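# Lay the towel flat beside an undisturbed basket

## Task

Get the towel lying flat on the table in a single layer. It must stay at least one finger's width in from the table edge, at least two finger widths away from the basket's rim, and more than one hand's width away from the column of either arm. The basket must end upright with all of its base on the table, no more than three finger widths from its starting spot, and turned roughly as it was at the start. Finally release everything and move the grippers away. Anything that stays in place only because the robot is holding it does not count.

## Robot and tools

Robot and frame. There are two arms, left_arm and right_arm. These are only names and do not refer to sides of any image. All positions use one shared scene frame in metres. Its origin is on the table top midway between the arms, +z points up, +x points out over the table, and left_arm sits on the +y side. Orientations are quaternions written w first (qw, qx, qy, qz). A gripper's fingers extend along its own +z axis and close along its own y axis. The reported end_effector_position is the point between the finger pads, roughly 1 cm behind the tips. Printed hand positions can be off from the true ones, more so at long reach.

A row of numbers. Every motion command is built from rows of 16 numbers that always cover both arms. The first 8 are for left_arm and the next 8 for right_arm. Each group is x, y, z, qw, qx, qy, qz, opening. x, y, z and the quaternion give an absolute pose for that gripper in the scene frame. They are not offsets. Opening runs from -1 (closed) to +1 (fully open, 0.093 m). To keep an arm still, send the pose and opening from the last result taken before it stopped, and repeat it in every call. To hold an orientation steady, resend the same quaternion in every row instead of copying back the reported one, which drifts.

execute_actions(actions). actions is a list of up to 15 actions. Each action is a list of up to 15 rows, and each row lasts one control step (1/30 s). If an action has fewer than 15 rows, its last row repeats until 15 steps have passed. An empty list moves nothing and just returns the state and images. Every step, the commanded pose is clipped to within 70 mm and 16 degrees of the measured pose, so a distant target takes several actions to reach. After an action the arm goes no further than its last clipped pose. An action is rejected for both arms if, for either gripper, any target lies more than 0.6 m from that gripper's current position along one of its axes. If any action is malformed, or the first one fails that check against the latest reported state, the whole call is rejected and nothing moves. Joint friction can leave a gripper up to about 31 mm from the commanded spot, so very small corrections may do nothing.

move(target, speed, blocking). target is one 16-number row as described above. Each gripper travels in a straight line toward its pose, and both paths finish at the same time, lasting 0.5 to 10 s. If a path would take longer, it is cut off at 10 s. speed is the top path speed in m/s, from 0.002 to 0.5, default 0.25. Rotation is capped at twice that value in rad/s. Openings are applied when the move begins. Paths do not steer around objects or the other arm, and grippers can lag, stray or overshoot speed, especially near full reach. Faster moves and targets set deeper past a contact push harder. With blocking=false the call returns after 0.5 s while motion continues. Until a result shows that move has ended, other moves and execute_actions are refused, so call wait or stop. The result adds a move: line giving how it ended (done, off_target, moving, held, fault) and which limits acted, plus each gripper's distance to its pose. limits=paced means a pose was clipped. limits=held means some steps were blocked, and the arm may then jump faster than speed. If the ending names only one arm, the other arm finished normally.

wait(seconds): 0 to 10. The robot keeps its last command, and any running move continues. stop(): brakes a running move. It needs room to brake, and the fingers keep moving. zoom_image(camera, region): camera is one of cam_head_left, cam_head_right, cam_high, cam_low, cam_left_wrist, cam_right_wrist (each 504x504). region is [x0, y0, x1, y1] in pixels from the top-left corner, at most 504 by 504. finished_scene(scene): ends the given scene number for good. Call it only once the towel and basket will stay correct with the grippers open and away.

Reading results. The state line gives each gripper's position and quaternion. Hand target lines show the pose each controller is currently driving toward. grip_measured is the finger motor position on the -1..+1 scale. The pads meet near -0.94, and each millimetre of object width adds about 0.0208. Each gripper also has a fixed bias of up to 0.02. The fingers are spring-coupled, so the reading keeps moving past first contact. To keep a grip, keep sending the same closing number. The last entry of each arm's Joint positions is the opening in metres, which bottoms out at zero. Joint torques are raw drive outputs with offsets, so they are not zero in free air. A pose unreachable line means the clearance check altered or blocked that arm's command. FAULT lines report an arm stopping. Joint ranges (rad), base to gripper: waist -2.618 to 3.054, shoulder 0 to 3.142, elbow 0 to 3.142, wrist pitch -1.571 to 1.571, wrist yaw -1.571 to 1.571, wrist roll -2.094 to 2.094. Elbows stop just short of straight. Camera calibration (K, distortion, T_world_to_cam) is supplied and is approximate.

Cautions. The robot holds its last command while you think. Never let the arms strike or press hard on each other. Do not knock or drop the towel or basket off the table. Avoid slams, fast contacts and deep presses. A held part may occasionally get a brief tug. Holding loads heats motors: a MOTOR HOT line appears at 75 °C, at 90 °C that arm halts for 10 s, and at 100 °C it goes limp and falls until it cools.

Each tool is called after ">>>" as name(argument=value, ...) on one line, values as JSON.

## Session

>>> execute_actions(actions=[])

Scene clock: 0.00 s.
left_arm: end_effector_position=(+0.0990, +0.5464, +0.3423) grip_measured=+1.000 end_effector_quat_wxyz=(+0.552, -0.154, +0.816, +0.075) | right_arm: end_effector_position=(+0.4380, -0.6958, +0.2993) grip_measured=+0.997 end_effector_quat_wxyz=(+0.650, -0.318, +0.611, -0.320)
Joint positions: left_arm=[ 1.533  1.121  1.384 -1.392  1.138  1.039  0.093] | right_arm=[-1.038  1.891  1.327  0.659 -1.017 -0.856  0.093]
Joint velocities: left_arm=[-0.012  0.002  0.037  0.007 -0.066 -0.051  0.   ] | right_arm=[-0.022  0.007  0.007  0.037  0.051 -0.022 -0.   ]
Joint torques (N m, as the arm reports them, + toward a larger angle): no reading
Motor temperatures (°C, as the motors report them): left_arm=[25 25 23 23 25 25] | right_arm=[26 23 26 27 23 25]
Hand target (left_arm): +0.099, +0.546, +0.342; +0.552, -0.154, +0.816, +0.075
Hand target (right_arm): +0.438, -0.696, +0.299; +0.650, -0.318, +0.611, -0.320

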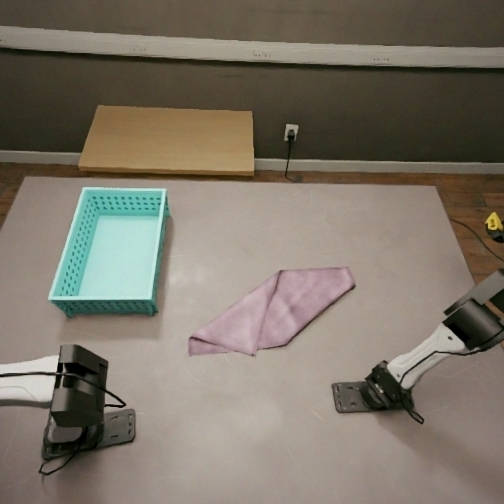

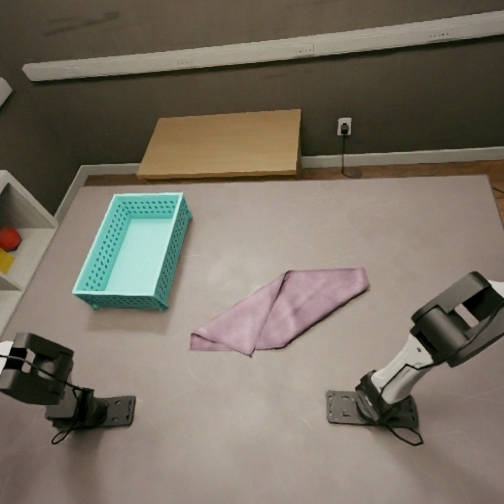

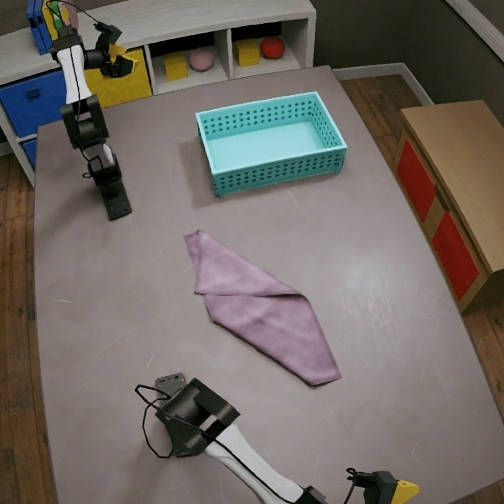

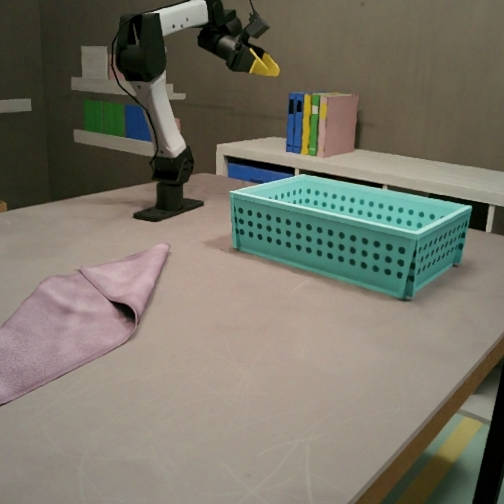

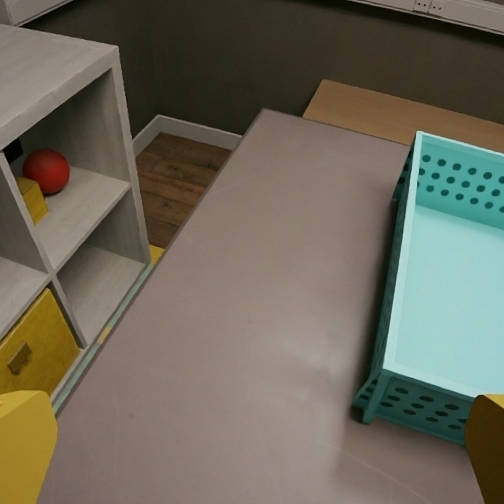

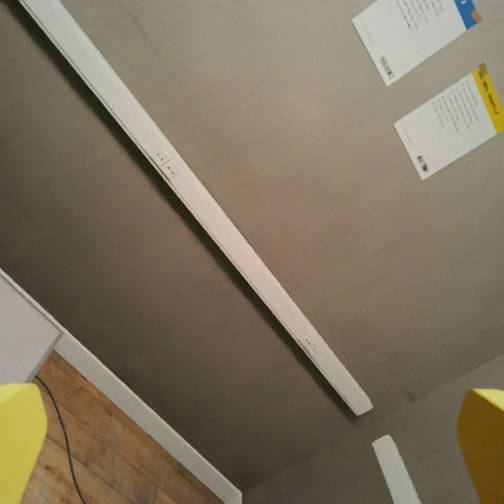

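>>> zoom_image(camera="cam_head_left", region=[170, 220, 370, 400])

>>> zoom_image(camera="cam_high", region=[160, 210, 360, 410])

>>> zoom_image(camera="cam_low", region=[0, 220, 200, 420])

Region (170, 220, 370, 400) of cam_head_left's 504x504 image, scaled by 2.520, with more detail than that image has; it fills the top 454 rows of this view, and the rest is white.

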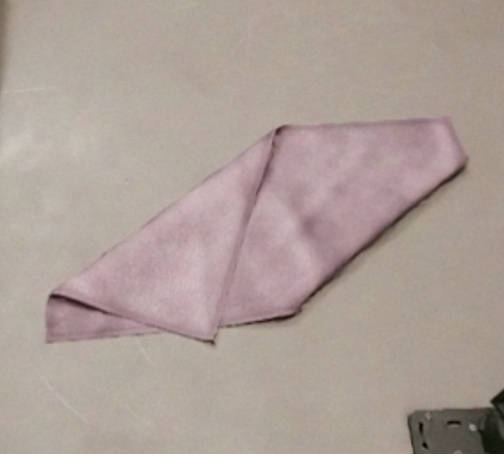

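Region (160, 210, 360, 410) of cam_high's 504x504 image, scaled by 2.520, with more detail than that image has.

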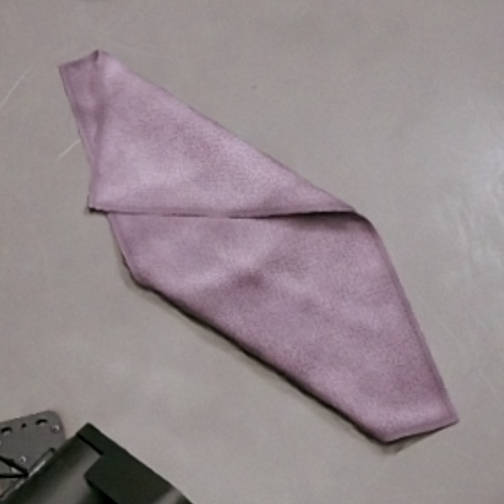

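Region (0, 220, 200, 420) of cam_low's 504x504 image, scaled by 2.520, with more detail than that image has.

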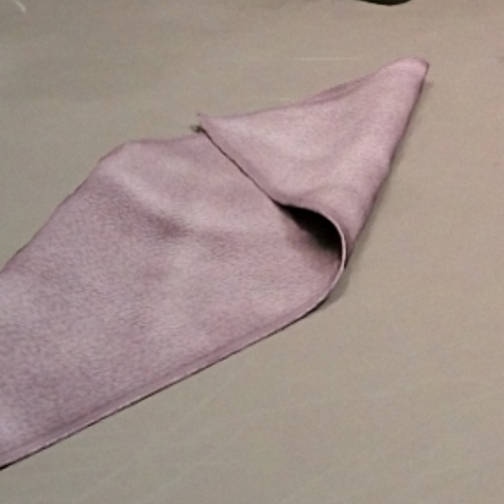

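>>> move(target=[0.125,-0.04,0.14,0.147,0.522,0.835,-0.092,0.0,0.40,-0.37,0.14,0,-0.446,0.895,0,0.0], speed=0.3)

Scene clock: 90.40 s.
left_arm: end_effector_position=(+0.1373, -0.0450, +0.1419) grip_measured=+0.003 end_effector_quat_wxyz=(+0.166, +0.504, +0.839, -0.121) | right_arm: end_effector_position=(+0.3932, -0.3686, +0.1448) grip_measured=+0.002 end_effector_quat_wxyz=(+0.004, -0.446, +0.895, -0.002)
Joint positions: left_arm=[-1.325  1.764  1.489 -0.882  0.003 -0.082  0.045] | right_arm=[-0.094  1.863  1.705 -1.404 -0.001 -0.978  0.045]
Joint velocities: left_arm=[ 0.007  0.007  0.012  0.007  0.007 -0.037  0.   ] | right_arm=[-0.002 -0.012  0.007 -0.022  0.051  0.037  0.001]
Joint torques (N m, as the arm reports them, + toward a larger angle): left_arm=[-1.06 -8.43 10.11  1.05  0.1   0.02] | right_arm=[ 0.71 -8.28  8.78  0.23  0.    0.09]
Motor temperatures (°C, as the motors report them): left_arm=[25 25 30 26 26 25] | right_arm=[26 37 35 33 23 25]
Hand target (left_arm): +0.131, -0.047, +0.140; +0.155, +0.515, +0.834, -0.118
Hand target (right_arm): +0.394, -0.369, +0.143; -0.005, -0.445, +0.896, -0.003
Off the commanded pose (left_arm): 0.013 m, 5 deg.
Off the commanded pose (right_arm): 0.008 m, 1 deg.
move: off_target (left_arm); limits=paced
camera_calibration (this result's frames):
cam_left_wrist: T_world_to_cam=[[-0.887079, -0.460049, 0.0380261, 0.0958779], [-0.45933, 0.887873, 0.026404, 0.138548], [-0.0459095, 0.00595594, -0.998928, 0.229806], [0, 0, 0, 1]] pos_world=[0.159241, -0.0802733, 0.222256]
cam_right_wrist: T_world_to_cam=[[0.810464, -0.585787, -0.00124152, -0.534717], [-0.531888, -0.736778, 0.417437, -0.0804688], [-0.245444, -0.337657, -0.908705, 0.185945], [0, 0, 0, 1]] pos_world=[0.436207, -0.309732, 0.201896]

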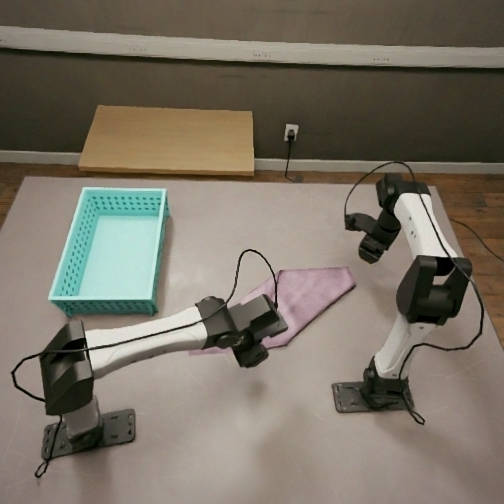

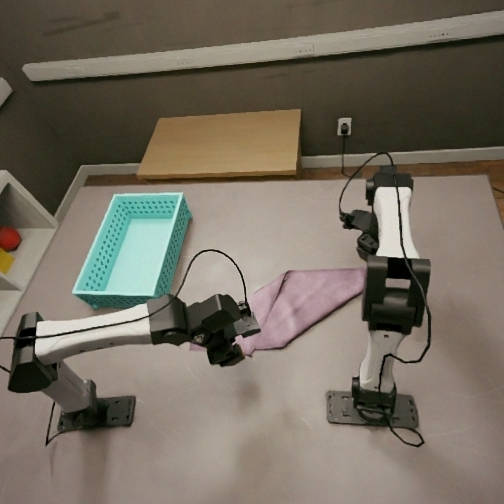

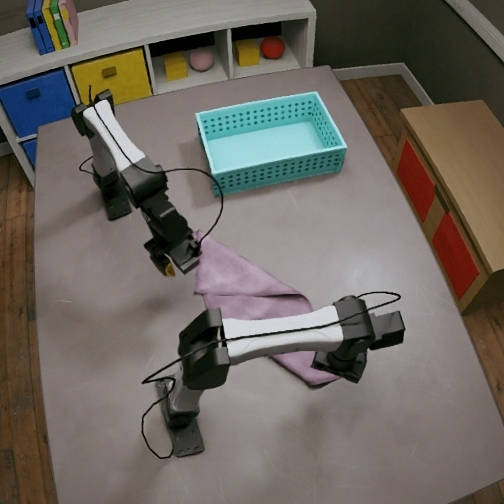

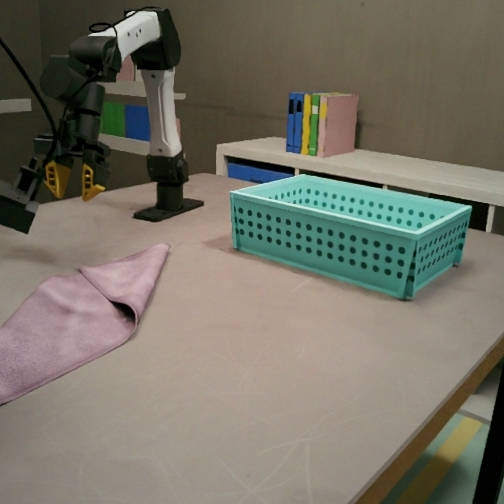

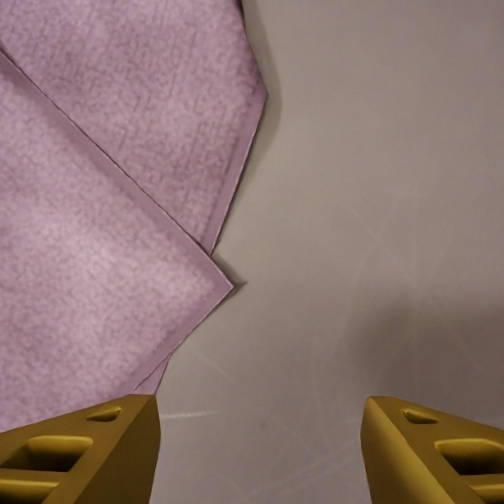

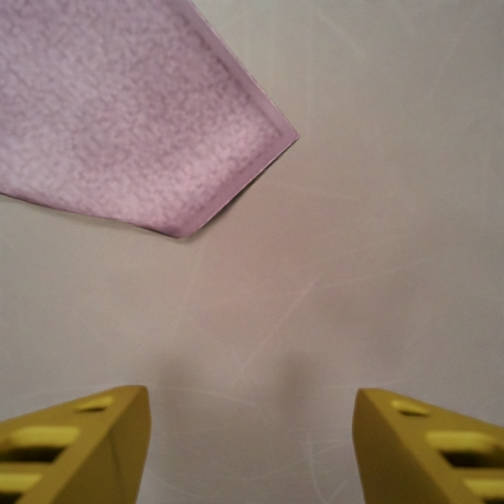

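>>> move(target=[0.150,-0.051,0.045,0.147,0.522,0.835,-0.092,-0.2,0.429,-0.343,0.045,0,-0.446,0.895,0,-0.2], speed=0.15)

Scene clock: 104.67 s.
left_arm: end_effector_position=(+0.1456, -0.0555, +0.0537) grip_measured=-0.197 end_effector_quat_wxyz=(+0.149, +0.521, +0.834, -0.100) | right_arm: end_effector_position=(+0.4312, -0.3452, +0.0548) grip_measured=-0.197 end_effector_quat_wxyz=(+0.010, -0.445, +0.895, -0.004)
Joint positions: left_arm=[-1.319  1.914  1.345 -0.641 -0.002 -0.039  0.036] | right_arm=[-0.028  2.023  1.567 -1.093 -0.001 -0.91   0.036]
Joint velocities: left_arm=[-0.017  0.002 -0.007 -0.022 -0.007 -0.051  0.001] | right_arm=[ 0.002  0.002 -0.007 -0.066  0.007 -0.037 -0.   ]
Joint torques (N m, as the arm reports them, + toward a larger angle): left_arm=[ 0.58 -9.35  7.    1.33 -0.06  0.06] | right_arm=[ 1.01 -9.89  6.17  0.45 -0.07 -0.01]
Motor temperatures (°C, as the motors report them): left_arm=[25 28 31 26 26 26] | right_arm=[26 36 35 31 23 25]
Hand target (left_arm): +0.151, -0.052, +0.045; +0.147, +0.522, +0.835, -0.092
Hand target (right_arm): +0.427, -0.343, +0.045; -0.001, -0.446, +0.895, -0.000
Off the commanded pose (left_arm): 0.011 m, 1 deg.
Off the commanded pose (right_arm): 0.010 m, 1 deg.
move: off_target (left_arm)
camera_calibration (this result's frames):
cam_left_wrist: T_world_to_cam=[[-0.901291, -0.432974, 0.0144476, 0.106642], [-0.430656, 0.899089, 0.0785794, 0.147574], [-0.0470125, 0.0646009, -0.996803, 0.145446], [0, 0, 0, 1]] pos_world=[0.166507, -0.0959049, 0.131844]
cam_right_wrist: T_world_to_cam=[[0.809077, -0.587638, 0.00874296, -0.552448], [-0.538914, -0.735894, 0.409918, -0.00175952], [-0.234449, -0.336367, -0.91208, 0.117278], [0, 0, 0, 1]] pos_world=[0.47352, -0.286486, 0.112518]

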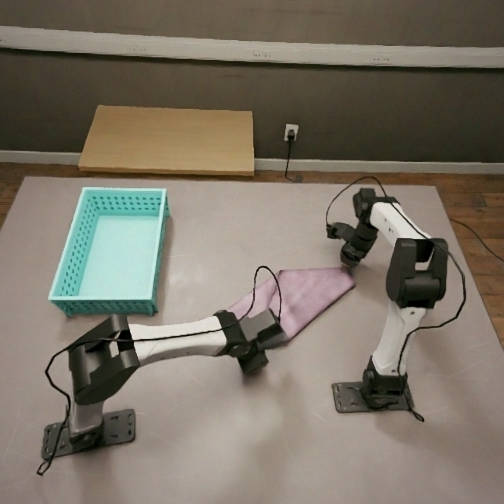

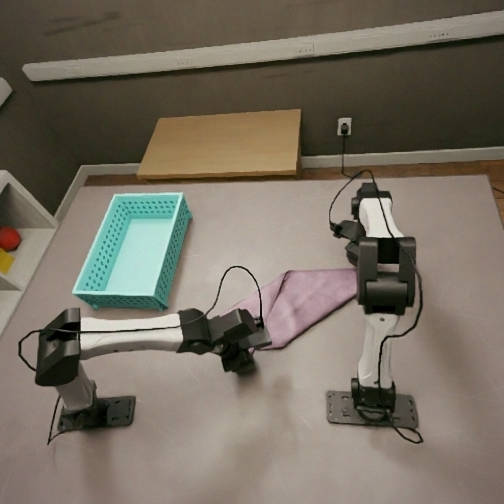

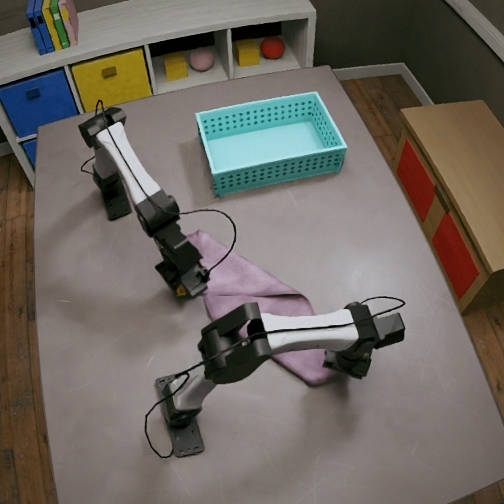

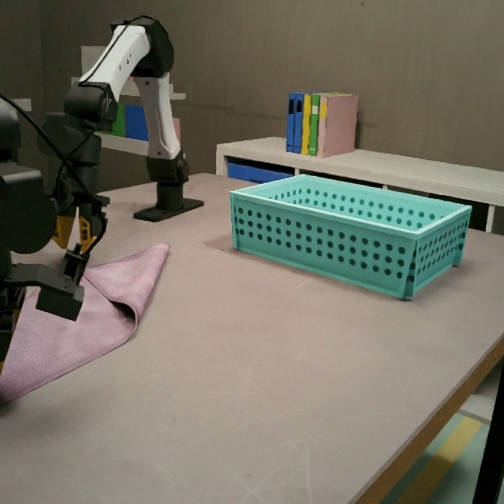

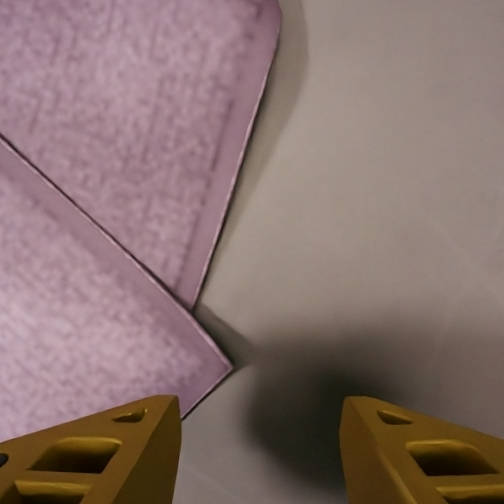

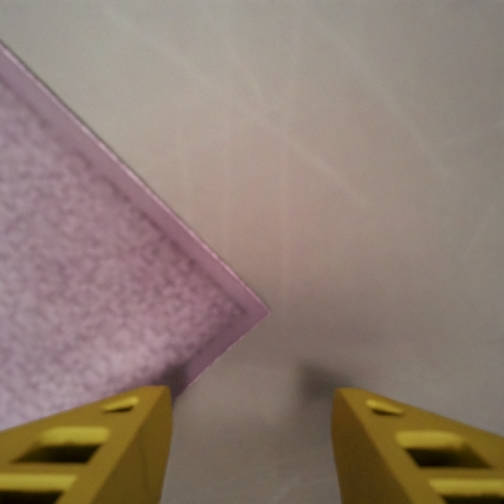

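>>> move(target=[0.160,-0.042,0.005,0.147,0.522,0.835,-0.092,-0.2,0.425,-0.341,0.005,0,-0.446,0.895,0,-0.2], speed=0.05)

Scene clock: 116.63 s.
left_arm: end_effector_position=(+0.1585, -0.0502, +0.0231) grip_measured=-0.197 end_effector_quat_wxyz=(+0.161, +0.521, +0.832, -0.101) | right_arm: end_effector_position=(+0.4310, -0.3452, +0.0180) grip_measured=-0.197 end_effector_quat_wxyz=(+0.015, -0.443, +0.896, -0.006)
Joint positions: left_arm=[-1.287  1.946  1.25  -0.493 -0.001 -0.006  0.036] | right_arm=[-0.028  2.053  1.46  -0.946 -0.001 -0.906  0.036]
Joint velocities: left_arm=[ 0.002 -0.017 -0.007  0.007 -0.007 -0.007 -0.001] | right_arm=[-0.002 -0.017  0.002  0.037 -0.007 -0.022 -0.   ]
Joint torques (N m, as the arm reports them, + toward a larger angle): left_arm=[ 0.69 -8.37  5.63  1.42  0.05  0.06] | right_arm=[ 1.22 -9.6   5.77  0.48 -0.08  0.05]
Motor temperatures (°C, as the motors report them): left_arm=[25 31 31 26 26 26] | right_arm=[26 36 34 31 23 25]
Hand target (left_arm): +0.160, -0.042, +0.005; +0.147, +0.522, +0.835, -0.092
Hand target (right_arm): +0.424, -0.341, +0.006; +0.000, -0.446, +0.895, -0.000
Off the commanded pose (left_arm): 0.020 m, 2 deg.
Off the commanded pose (right_arm): 0.015 m, 2 deg.
move: off_target (left_arm, right_arm)
camera_calibration (this result's frames):
cam_left_wrist: T_world_to_cam=[[-0.900782, -0.434256, 0.00364142, 0.1211], [-0.433373, 0.899426, 0.0567518, 0.151726], [-0.02792, 0.0495429, -0.998382, 0.111413], [0, 0, 0, 1]] pos_world=[0.177949, -0.0893971, 0.102181]
cam_right_wrist: T_world_to_cam=[[0.806486, -0.591029, 0.0163063, -0.552165], [-0.545877, -0.733712, 0.404579, 0.0170696], [-0.227154, -0.335189, -0.914358, 0.0809779], [0, 0, 0, 1]] pos_world=[0.473025, -0.286678, 0.0761405]

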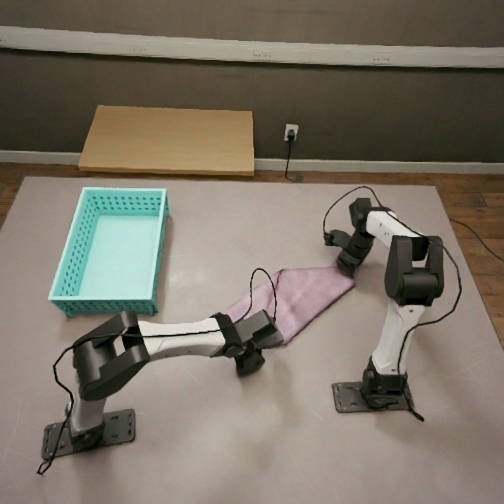

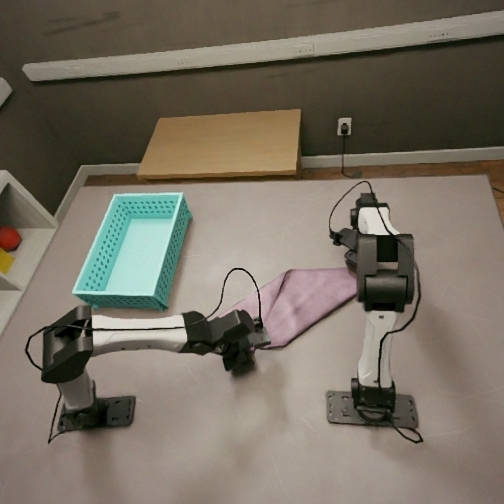

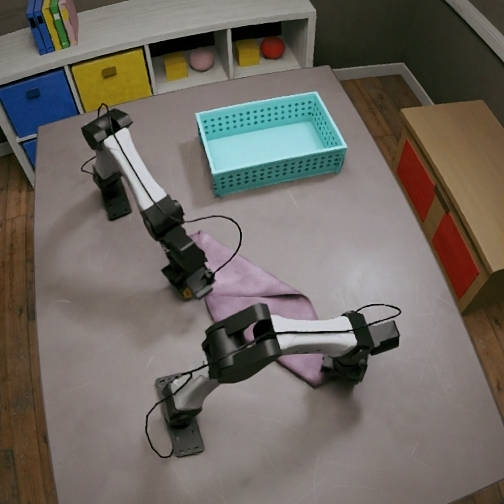

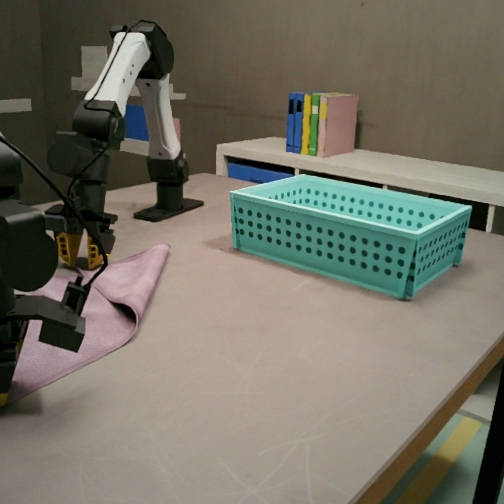

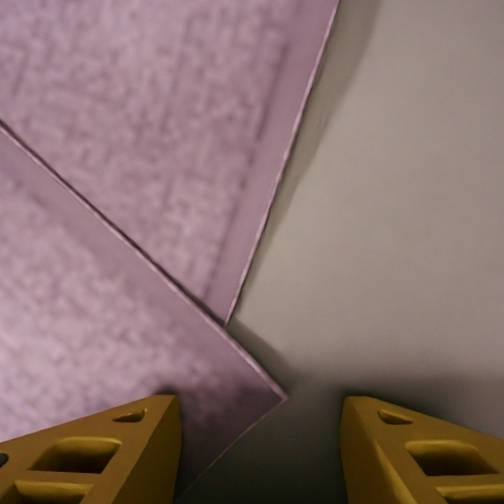

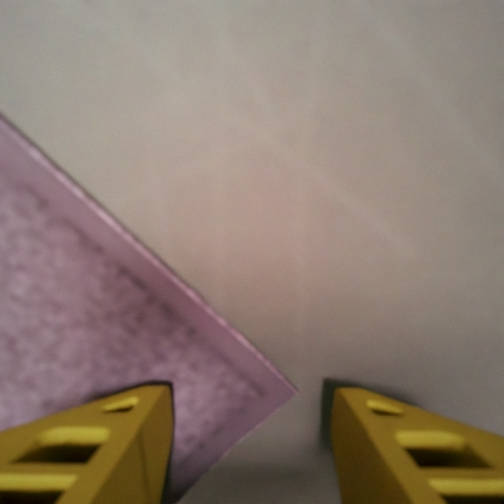

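>>> move(target=[0.160,-0.046,0.0,0.147,0.522,0.835,-0.092,-0.2,0.428,-0.338,-0.002,0,-0.446,0.895,0,-0.2], speed=0.03)

>>> move(target=[0.160,-0.046,0.0,0.147,0.522,0.835,-0.092,-1,0.428,-0.338,-0.002,0,-0.446,0.895,0,-1], speed=0.03)

Scene clock: 123.37 s.
left_arm: end_effector_position=(+0.1591, -0.0514, +0.0216) grip_measured=-0.197 end_effector_quat_wxyz=(+0.162, +0.521, +0.832, -0.102) | right_arm: end_effector_position=(+0.4329, -0.3414, +0.0103) grip_measured=-0.197 end_effector_quat_wxyz=(+0.013, -0.444, +0.896, -0.005)
Joint positions: left_arm=[-1.287  1.952  1.25  -0.485 -0.001 -0.005  0.036] | right_arm=[-0.019  2.075  1.46  -0.929 -0.001 -0.899  0.036]
Joint velocities: left_arm=[ 0.017  0.007 -0.007 -0.037 -0.007 -0.022  0.   ] | right_arm=[-0.007  0.012 -0.017  0.051 -0.081 -0.037  0.   ]
Joint torques (N m, as the arm reports them, + toward a larger angle): left_arm=[ 0.32 -7.44  6.21  1.48  0.04  0.01] | right_arm=[ 1.02 -9.63  5.9   0.48 -0.07  0.06]
Motor temperatures (°C, as the motors report them): left_arm=[25 31 31 27 26 26] | right_arm=[26 36 33 31 23 25]
Hand target (left_arm): +0.160, -0.045, +0.001; +0.147, +0.522, +0.835, -0.092
Hand target (right_arm): +0.427, -0.338, -0.002; -0.000, -0.446, +0.895, -0.000
Off the commanded pose (left_arm): 0.022 m, 2 deg.
Off the commanded pose (right_arm): 0.014 m, 2 deg.
move: off_target (left_arm, right_arm)
camera_calibration (this result's frames):
cam_left_wrist: T_world_to_cam=[[-0.90094, -0.433929, 0.00350376, 0.121148], [-0.433126, 0.899709, 0.0540858, 0.153155], [-0.0266218, 0.0472105, -0.99853, 0.10968], [0, 0, 0, 1]] pos_world=[0.178402, -0.0904032, 0.100811]
cam_right_wrist: T_world_to_cam=[[0.807904, -0.589181, 0.0125225, -0.551293], [-0.542333, -0.735015, 0.406974, 0.0219614], [-0.230577, -0.335588, -0.913354, 0.0769147], [0, 0, 0, 1]] pos_world=[0.475037, -0.282858, 0.0682162]

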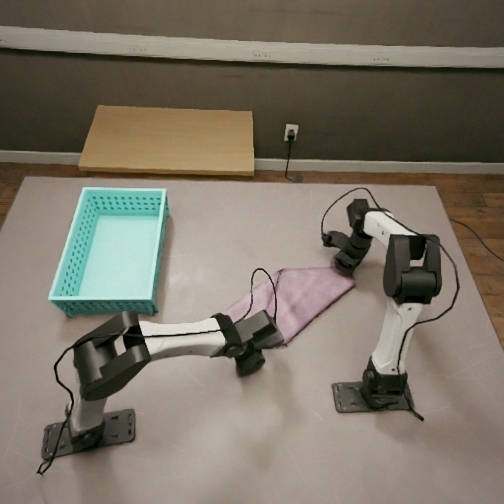

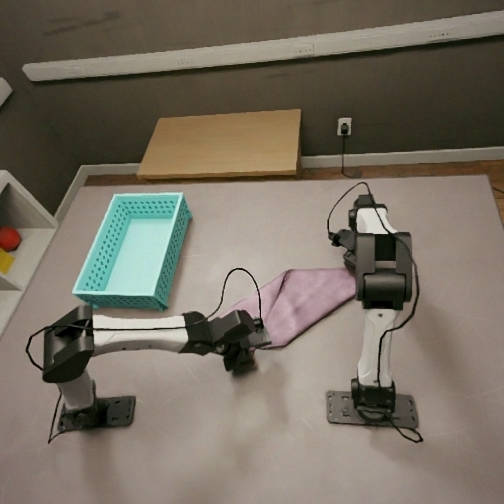

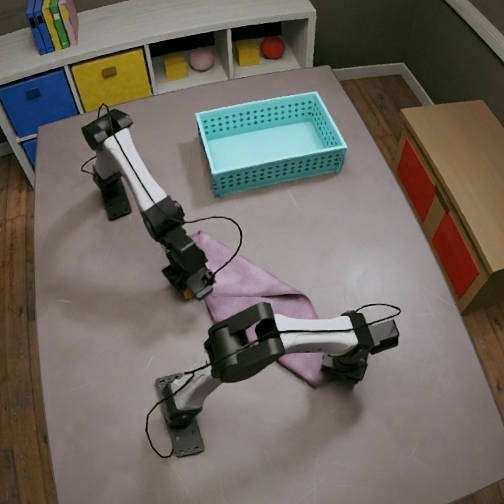

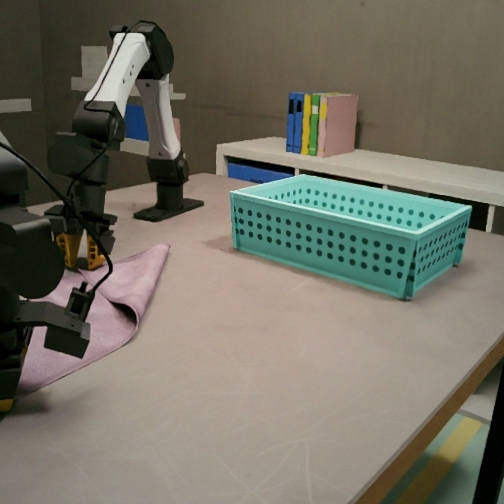

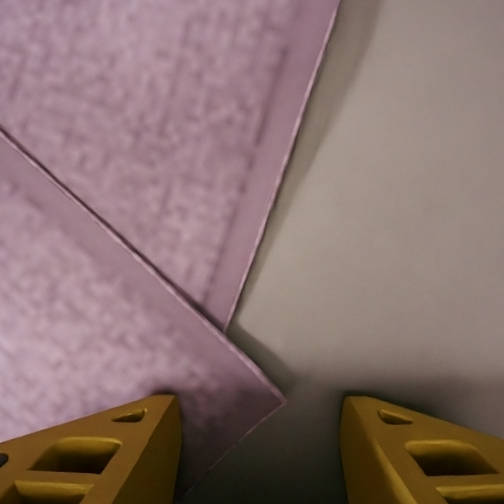

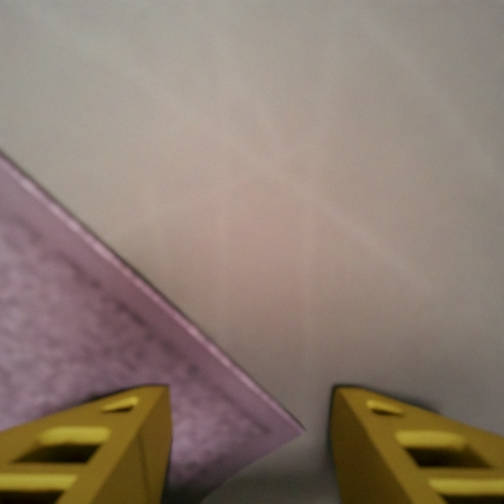

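Scene clock: 124.33 s.
left_arm: end_effector_position=(+0.1598, -0.0523, +0.0208) grip_measured=-0.984 end_effector_quat_wxyz=(+0.163, +0.520, +0.832, -0.102) | right_arm: end_effector_position=(+0.4333, -0.3414, +0.0103) grip_measured=-0.994 end_effector_quat_wxyz=(+0.013, -0.444, +0.896, -0.006)
Joint positions: left_arm=[-1.287  1.955  1.25  -0.478 -0.003 -0.005  0.   ] | right_arm=[-0.019  2.075  1.46  -0.927 -0.001 -0.898  0.   ]
Joint velocities: left_arm=[-0.007 -0.022  0.007  0.022  0.007 -0.007  0.   ] | right_arm=[ 0.002  0.007 -0.002 -0.037 -0.022 -0.022  0.   ]
Joint torques (N m, as the arm reports them, + toward a larger angle): left_arm=[ 0.36 -7.66  6.25  1.42  0.05  0.01] | right_arm=[ 1.09 -9.65  6.11  0.45 -0.07  0.06]
Motor temperatures (°C, as the motors report them): left_arm=[25 31 31 27 26 26] | right_arm=[26 36 33 31 23 25]
Hand target (left_arm): +0.160, -0.045, +0.000; +0.147, +0.522, +0.835, -0.092
Hand target (right_arm): +0.428, -0.338, -0.002; -0.000, -0.446, +0.895, -0.000
Off the commanded pose (left_arm): 0.022 m, 2 deg.
Off the commanded pose (right_arm): 0.014 m, 2 deg.
move: off_target (left_arm, right_arm)
camera_calibration (this result's frames):
cam_left_wrist: T_world_to_cam=[[-0.900698, -0.434441, 0.00209638, 0.12137], [-0.43378, 0.899572, 0.0510356, 0.154498], [-0.0240578, 0.0450583, -0.998695, 0.108391], [0, 0, 0, 1]] pos_world=[0.178943, -0.0911385, 0.10011]
cam_right_wrist: T_world_to_cam=[[0.807654, -0.589489, 0.0140316, -0.551674], [-0.543388, -0.734829, 0.405901, 0.0227456], [-0.228964, -0.335452, -0.913809, 0.0763883], [0, 0, 0, 1]] pos_world=[0.475411, -0.282867, 0.0683127]

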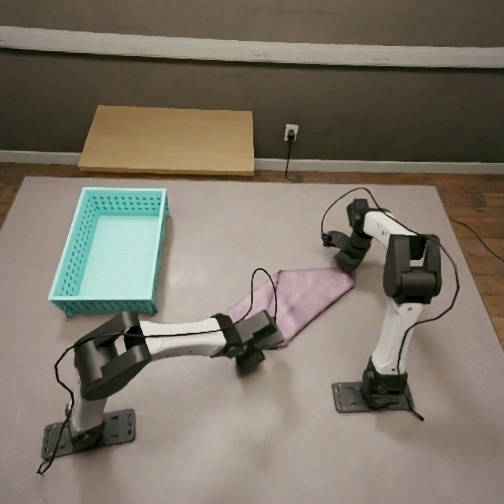

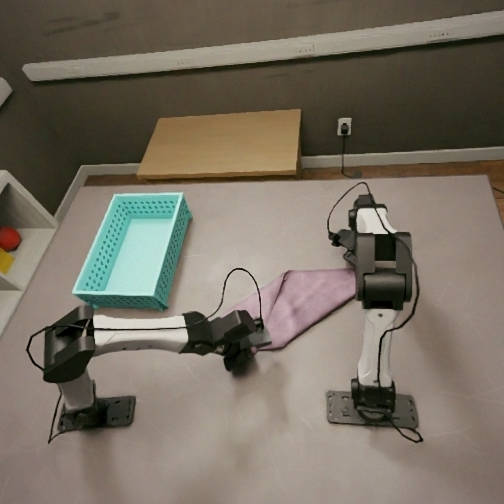

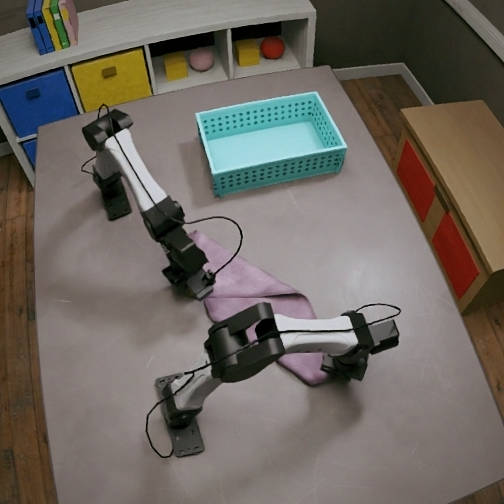

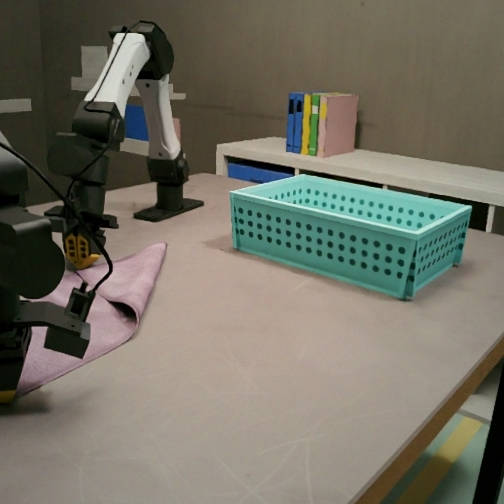

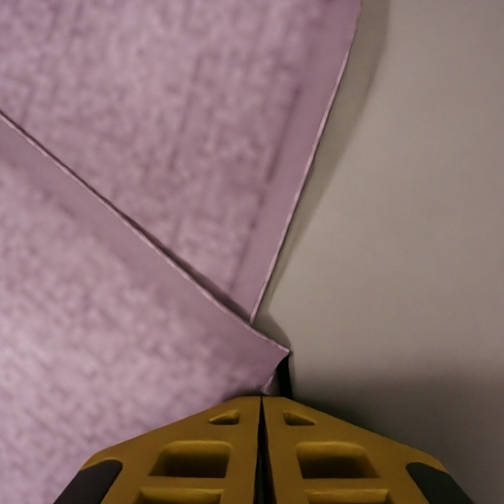

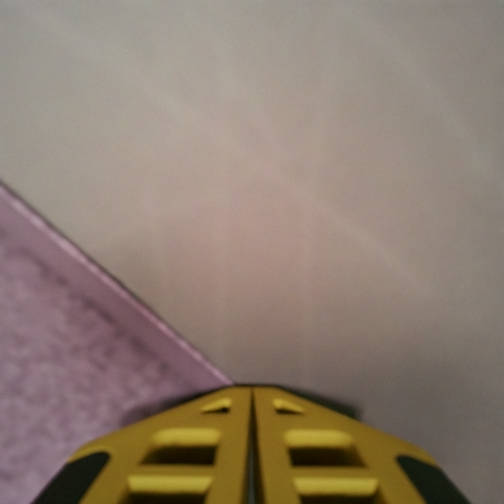

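>>> move(target=[0.160,-0.046,0.07,0.147,0.522,0.835,-0.092,-1,0.428,-0.338,0.06,0,-0.446,0.895,0,-1], speed=0.08)

Scene clock: 128.40 s.
left_arm: end_effector_position=(+0.1574, -0.0472, +0.0616) grip_measured=-0.984 end_effector_quat_wxyz=(+0.145, +0.522, +0.835, -0.091) | right_arm: end_effector_position=(+0.4274, -0.3416, +0.0547) grip_measured=-0.994 end_effector_quat_wxyz=(-0.003, -0.444, +0.896, +0.002)
Joint positions: left_arm=[-1.287  1.907  1.374 -0.693 -0.003 -0.005  0.   ] | right_arm=[-0.019  2.035  1.586 -1.128 -0.001 -0.898  0.   ]
Joint velocities: left_arm=[ 0.017 -0.012  0.017 -0.022 -0.051 -0.066  0.   ] | right_arm=[-0.002 -0.017  0.017  0.022 -0.037  0.081  0.   ]
Joint torques (N m, as the arm reports them, + toward a larger angle): left_arm=[  0.36 -11.52   9.49   0.9    0.05   0.01] | right_arm=[  1.1  -11.77   8.59   0.2   -0.08   0.06]
Motor temperatures (°C, as the motors report them): left_arm=[25 32 31 27 26 26] | right_arm=[26 37 33 31 23 25]
Hand target (left_arm): +0.160, -0.045, +0.070; +0.147, +0.522, +0.835, -0.092
Hand target (right_arm): +0.428, -0.338, +0.060; -0.000, -0.446, +0.895, -0.000
Off the commanded pose (left_arm): 0.009 m, 0 deg.
Off the commanded pose (right_arm): 0.006 m, 0 deg.
move: done
camera_calibration (this result's frames):
cam_left_wrist: T_world_to_cam=[[-0.900659, -0.434521, 0.00199552, 0.121293], [-0.432412, 0.89672, 0.0944051, 0.143777], [-0.0428105, 0.084164, -0.995532, 0.153499], [0, 0, 0, 1]] pos_world=[0.177986, -0.089142, 0.138998]
cam_right_wrist: T_world_to_cam=[[0.807421, -0.589798, -0.0144656, -0.546007], [-0.52876, -0.734303, 0.425691, -0.00576525], [-0.261693, -0.336063, -0.904753, 0.128841], [0, 0, 0, 1]] pos_world=[0.471527, -0.282969, 0.111125]

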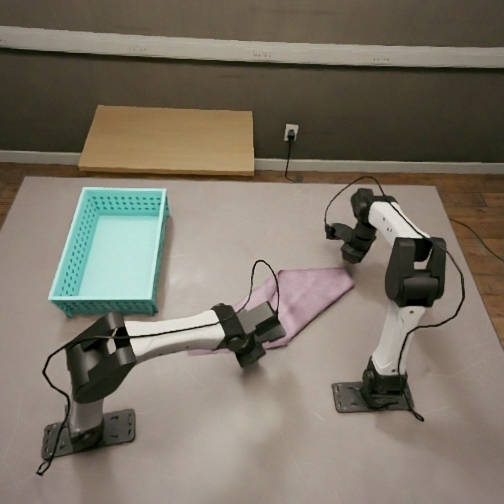

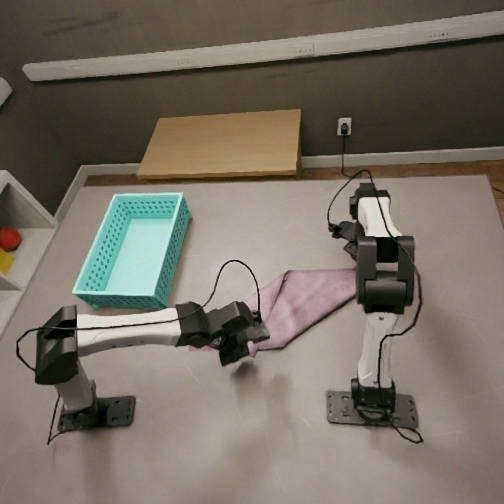

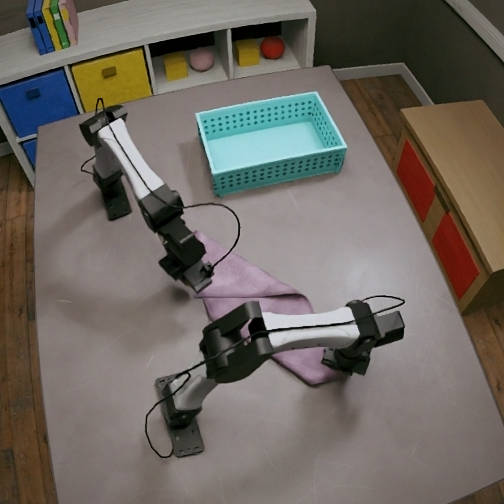

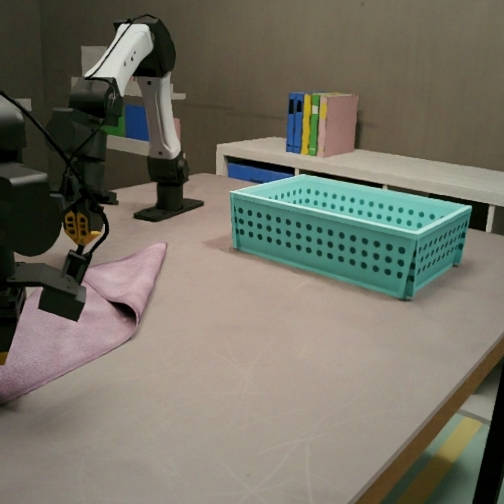

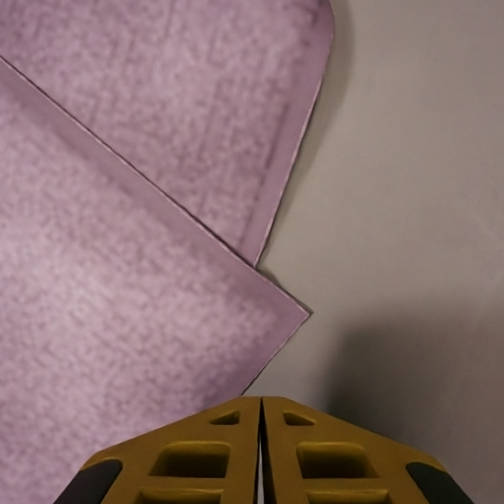

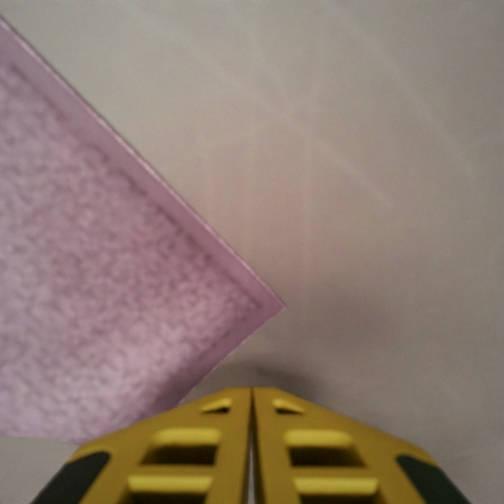

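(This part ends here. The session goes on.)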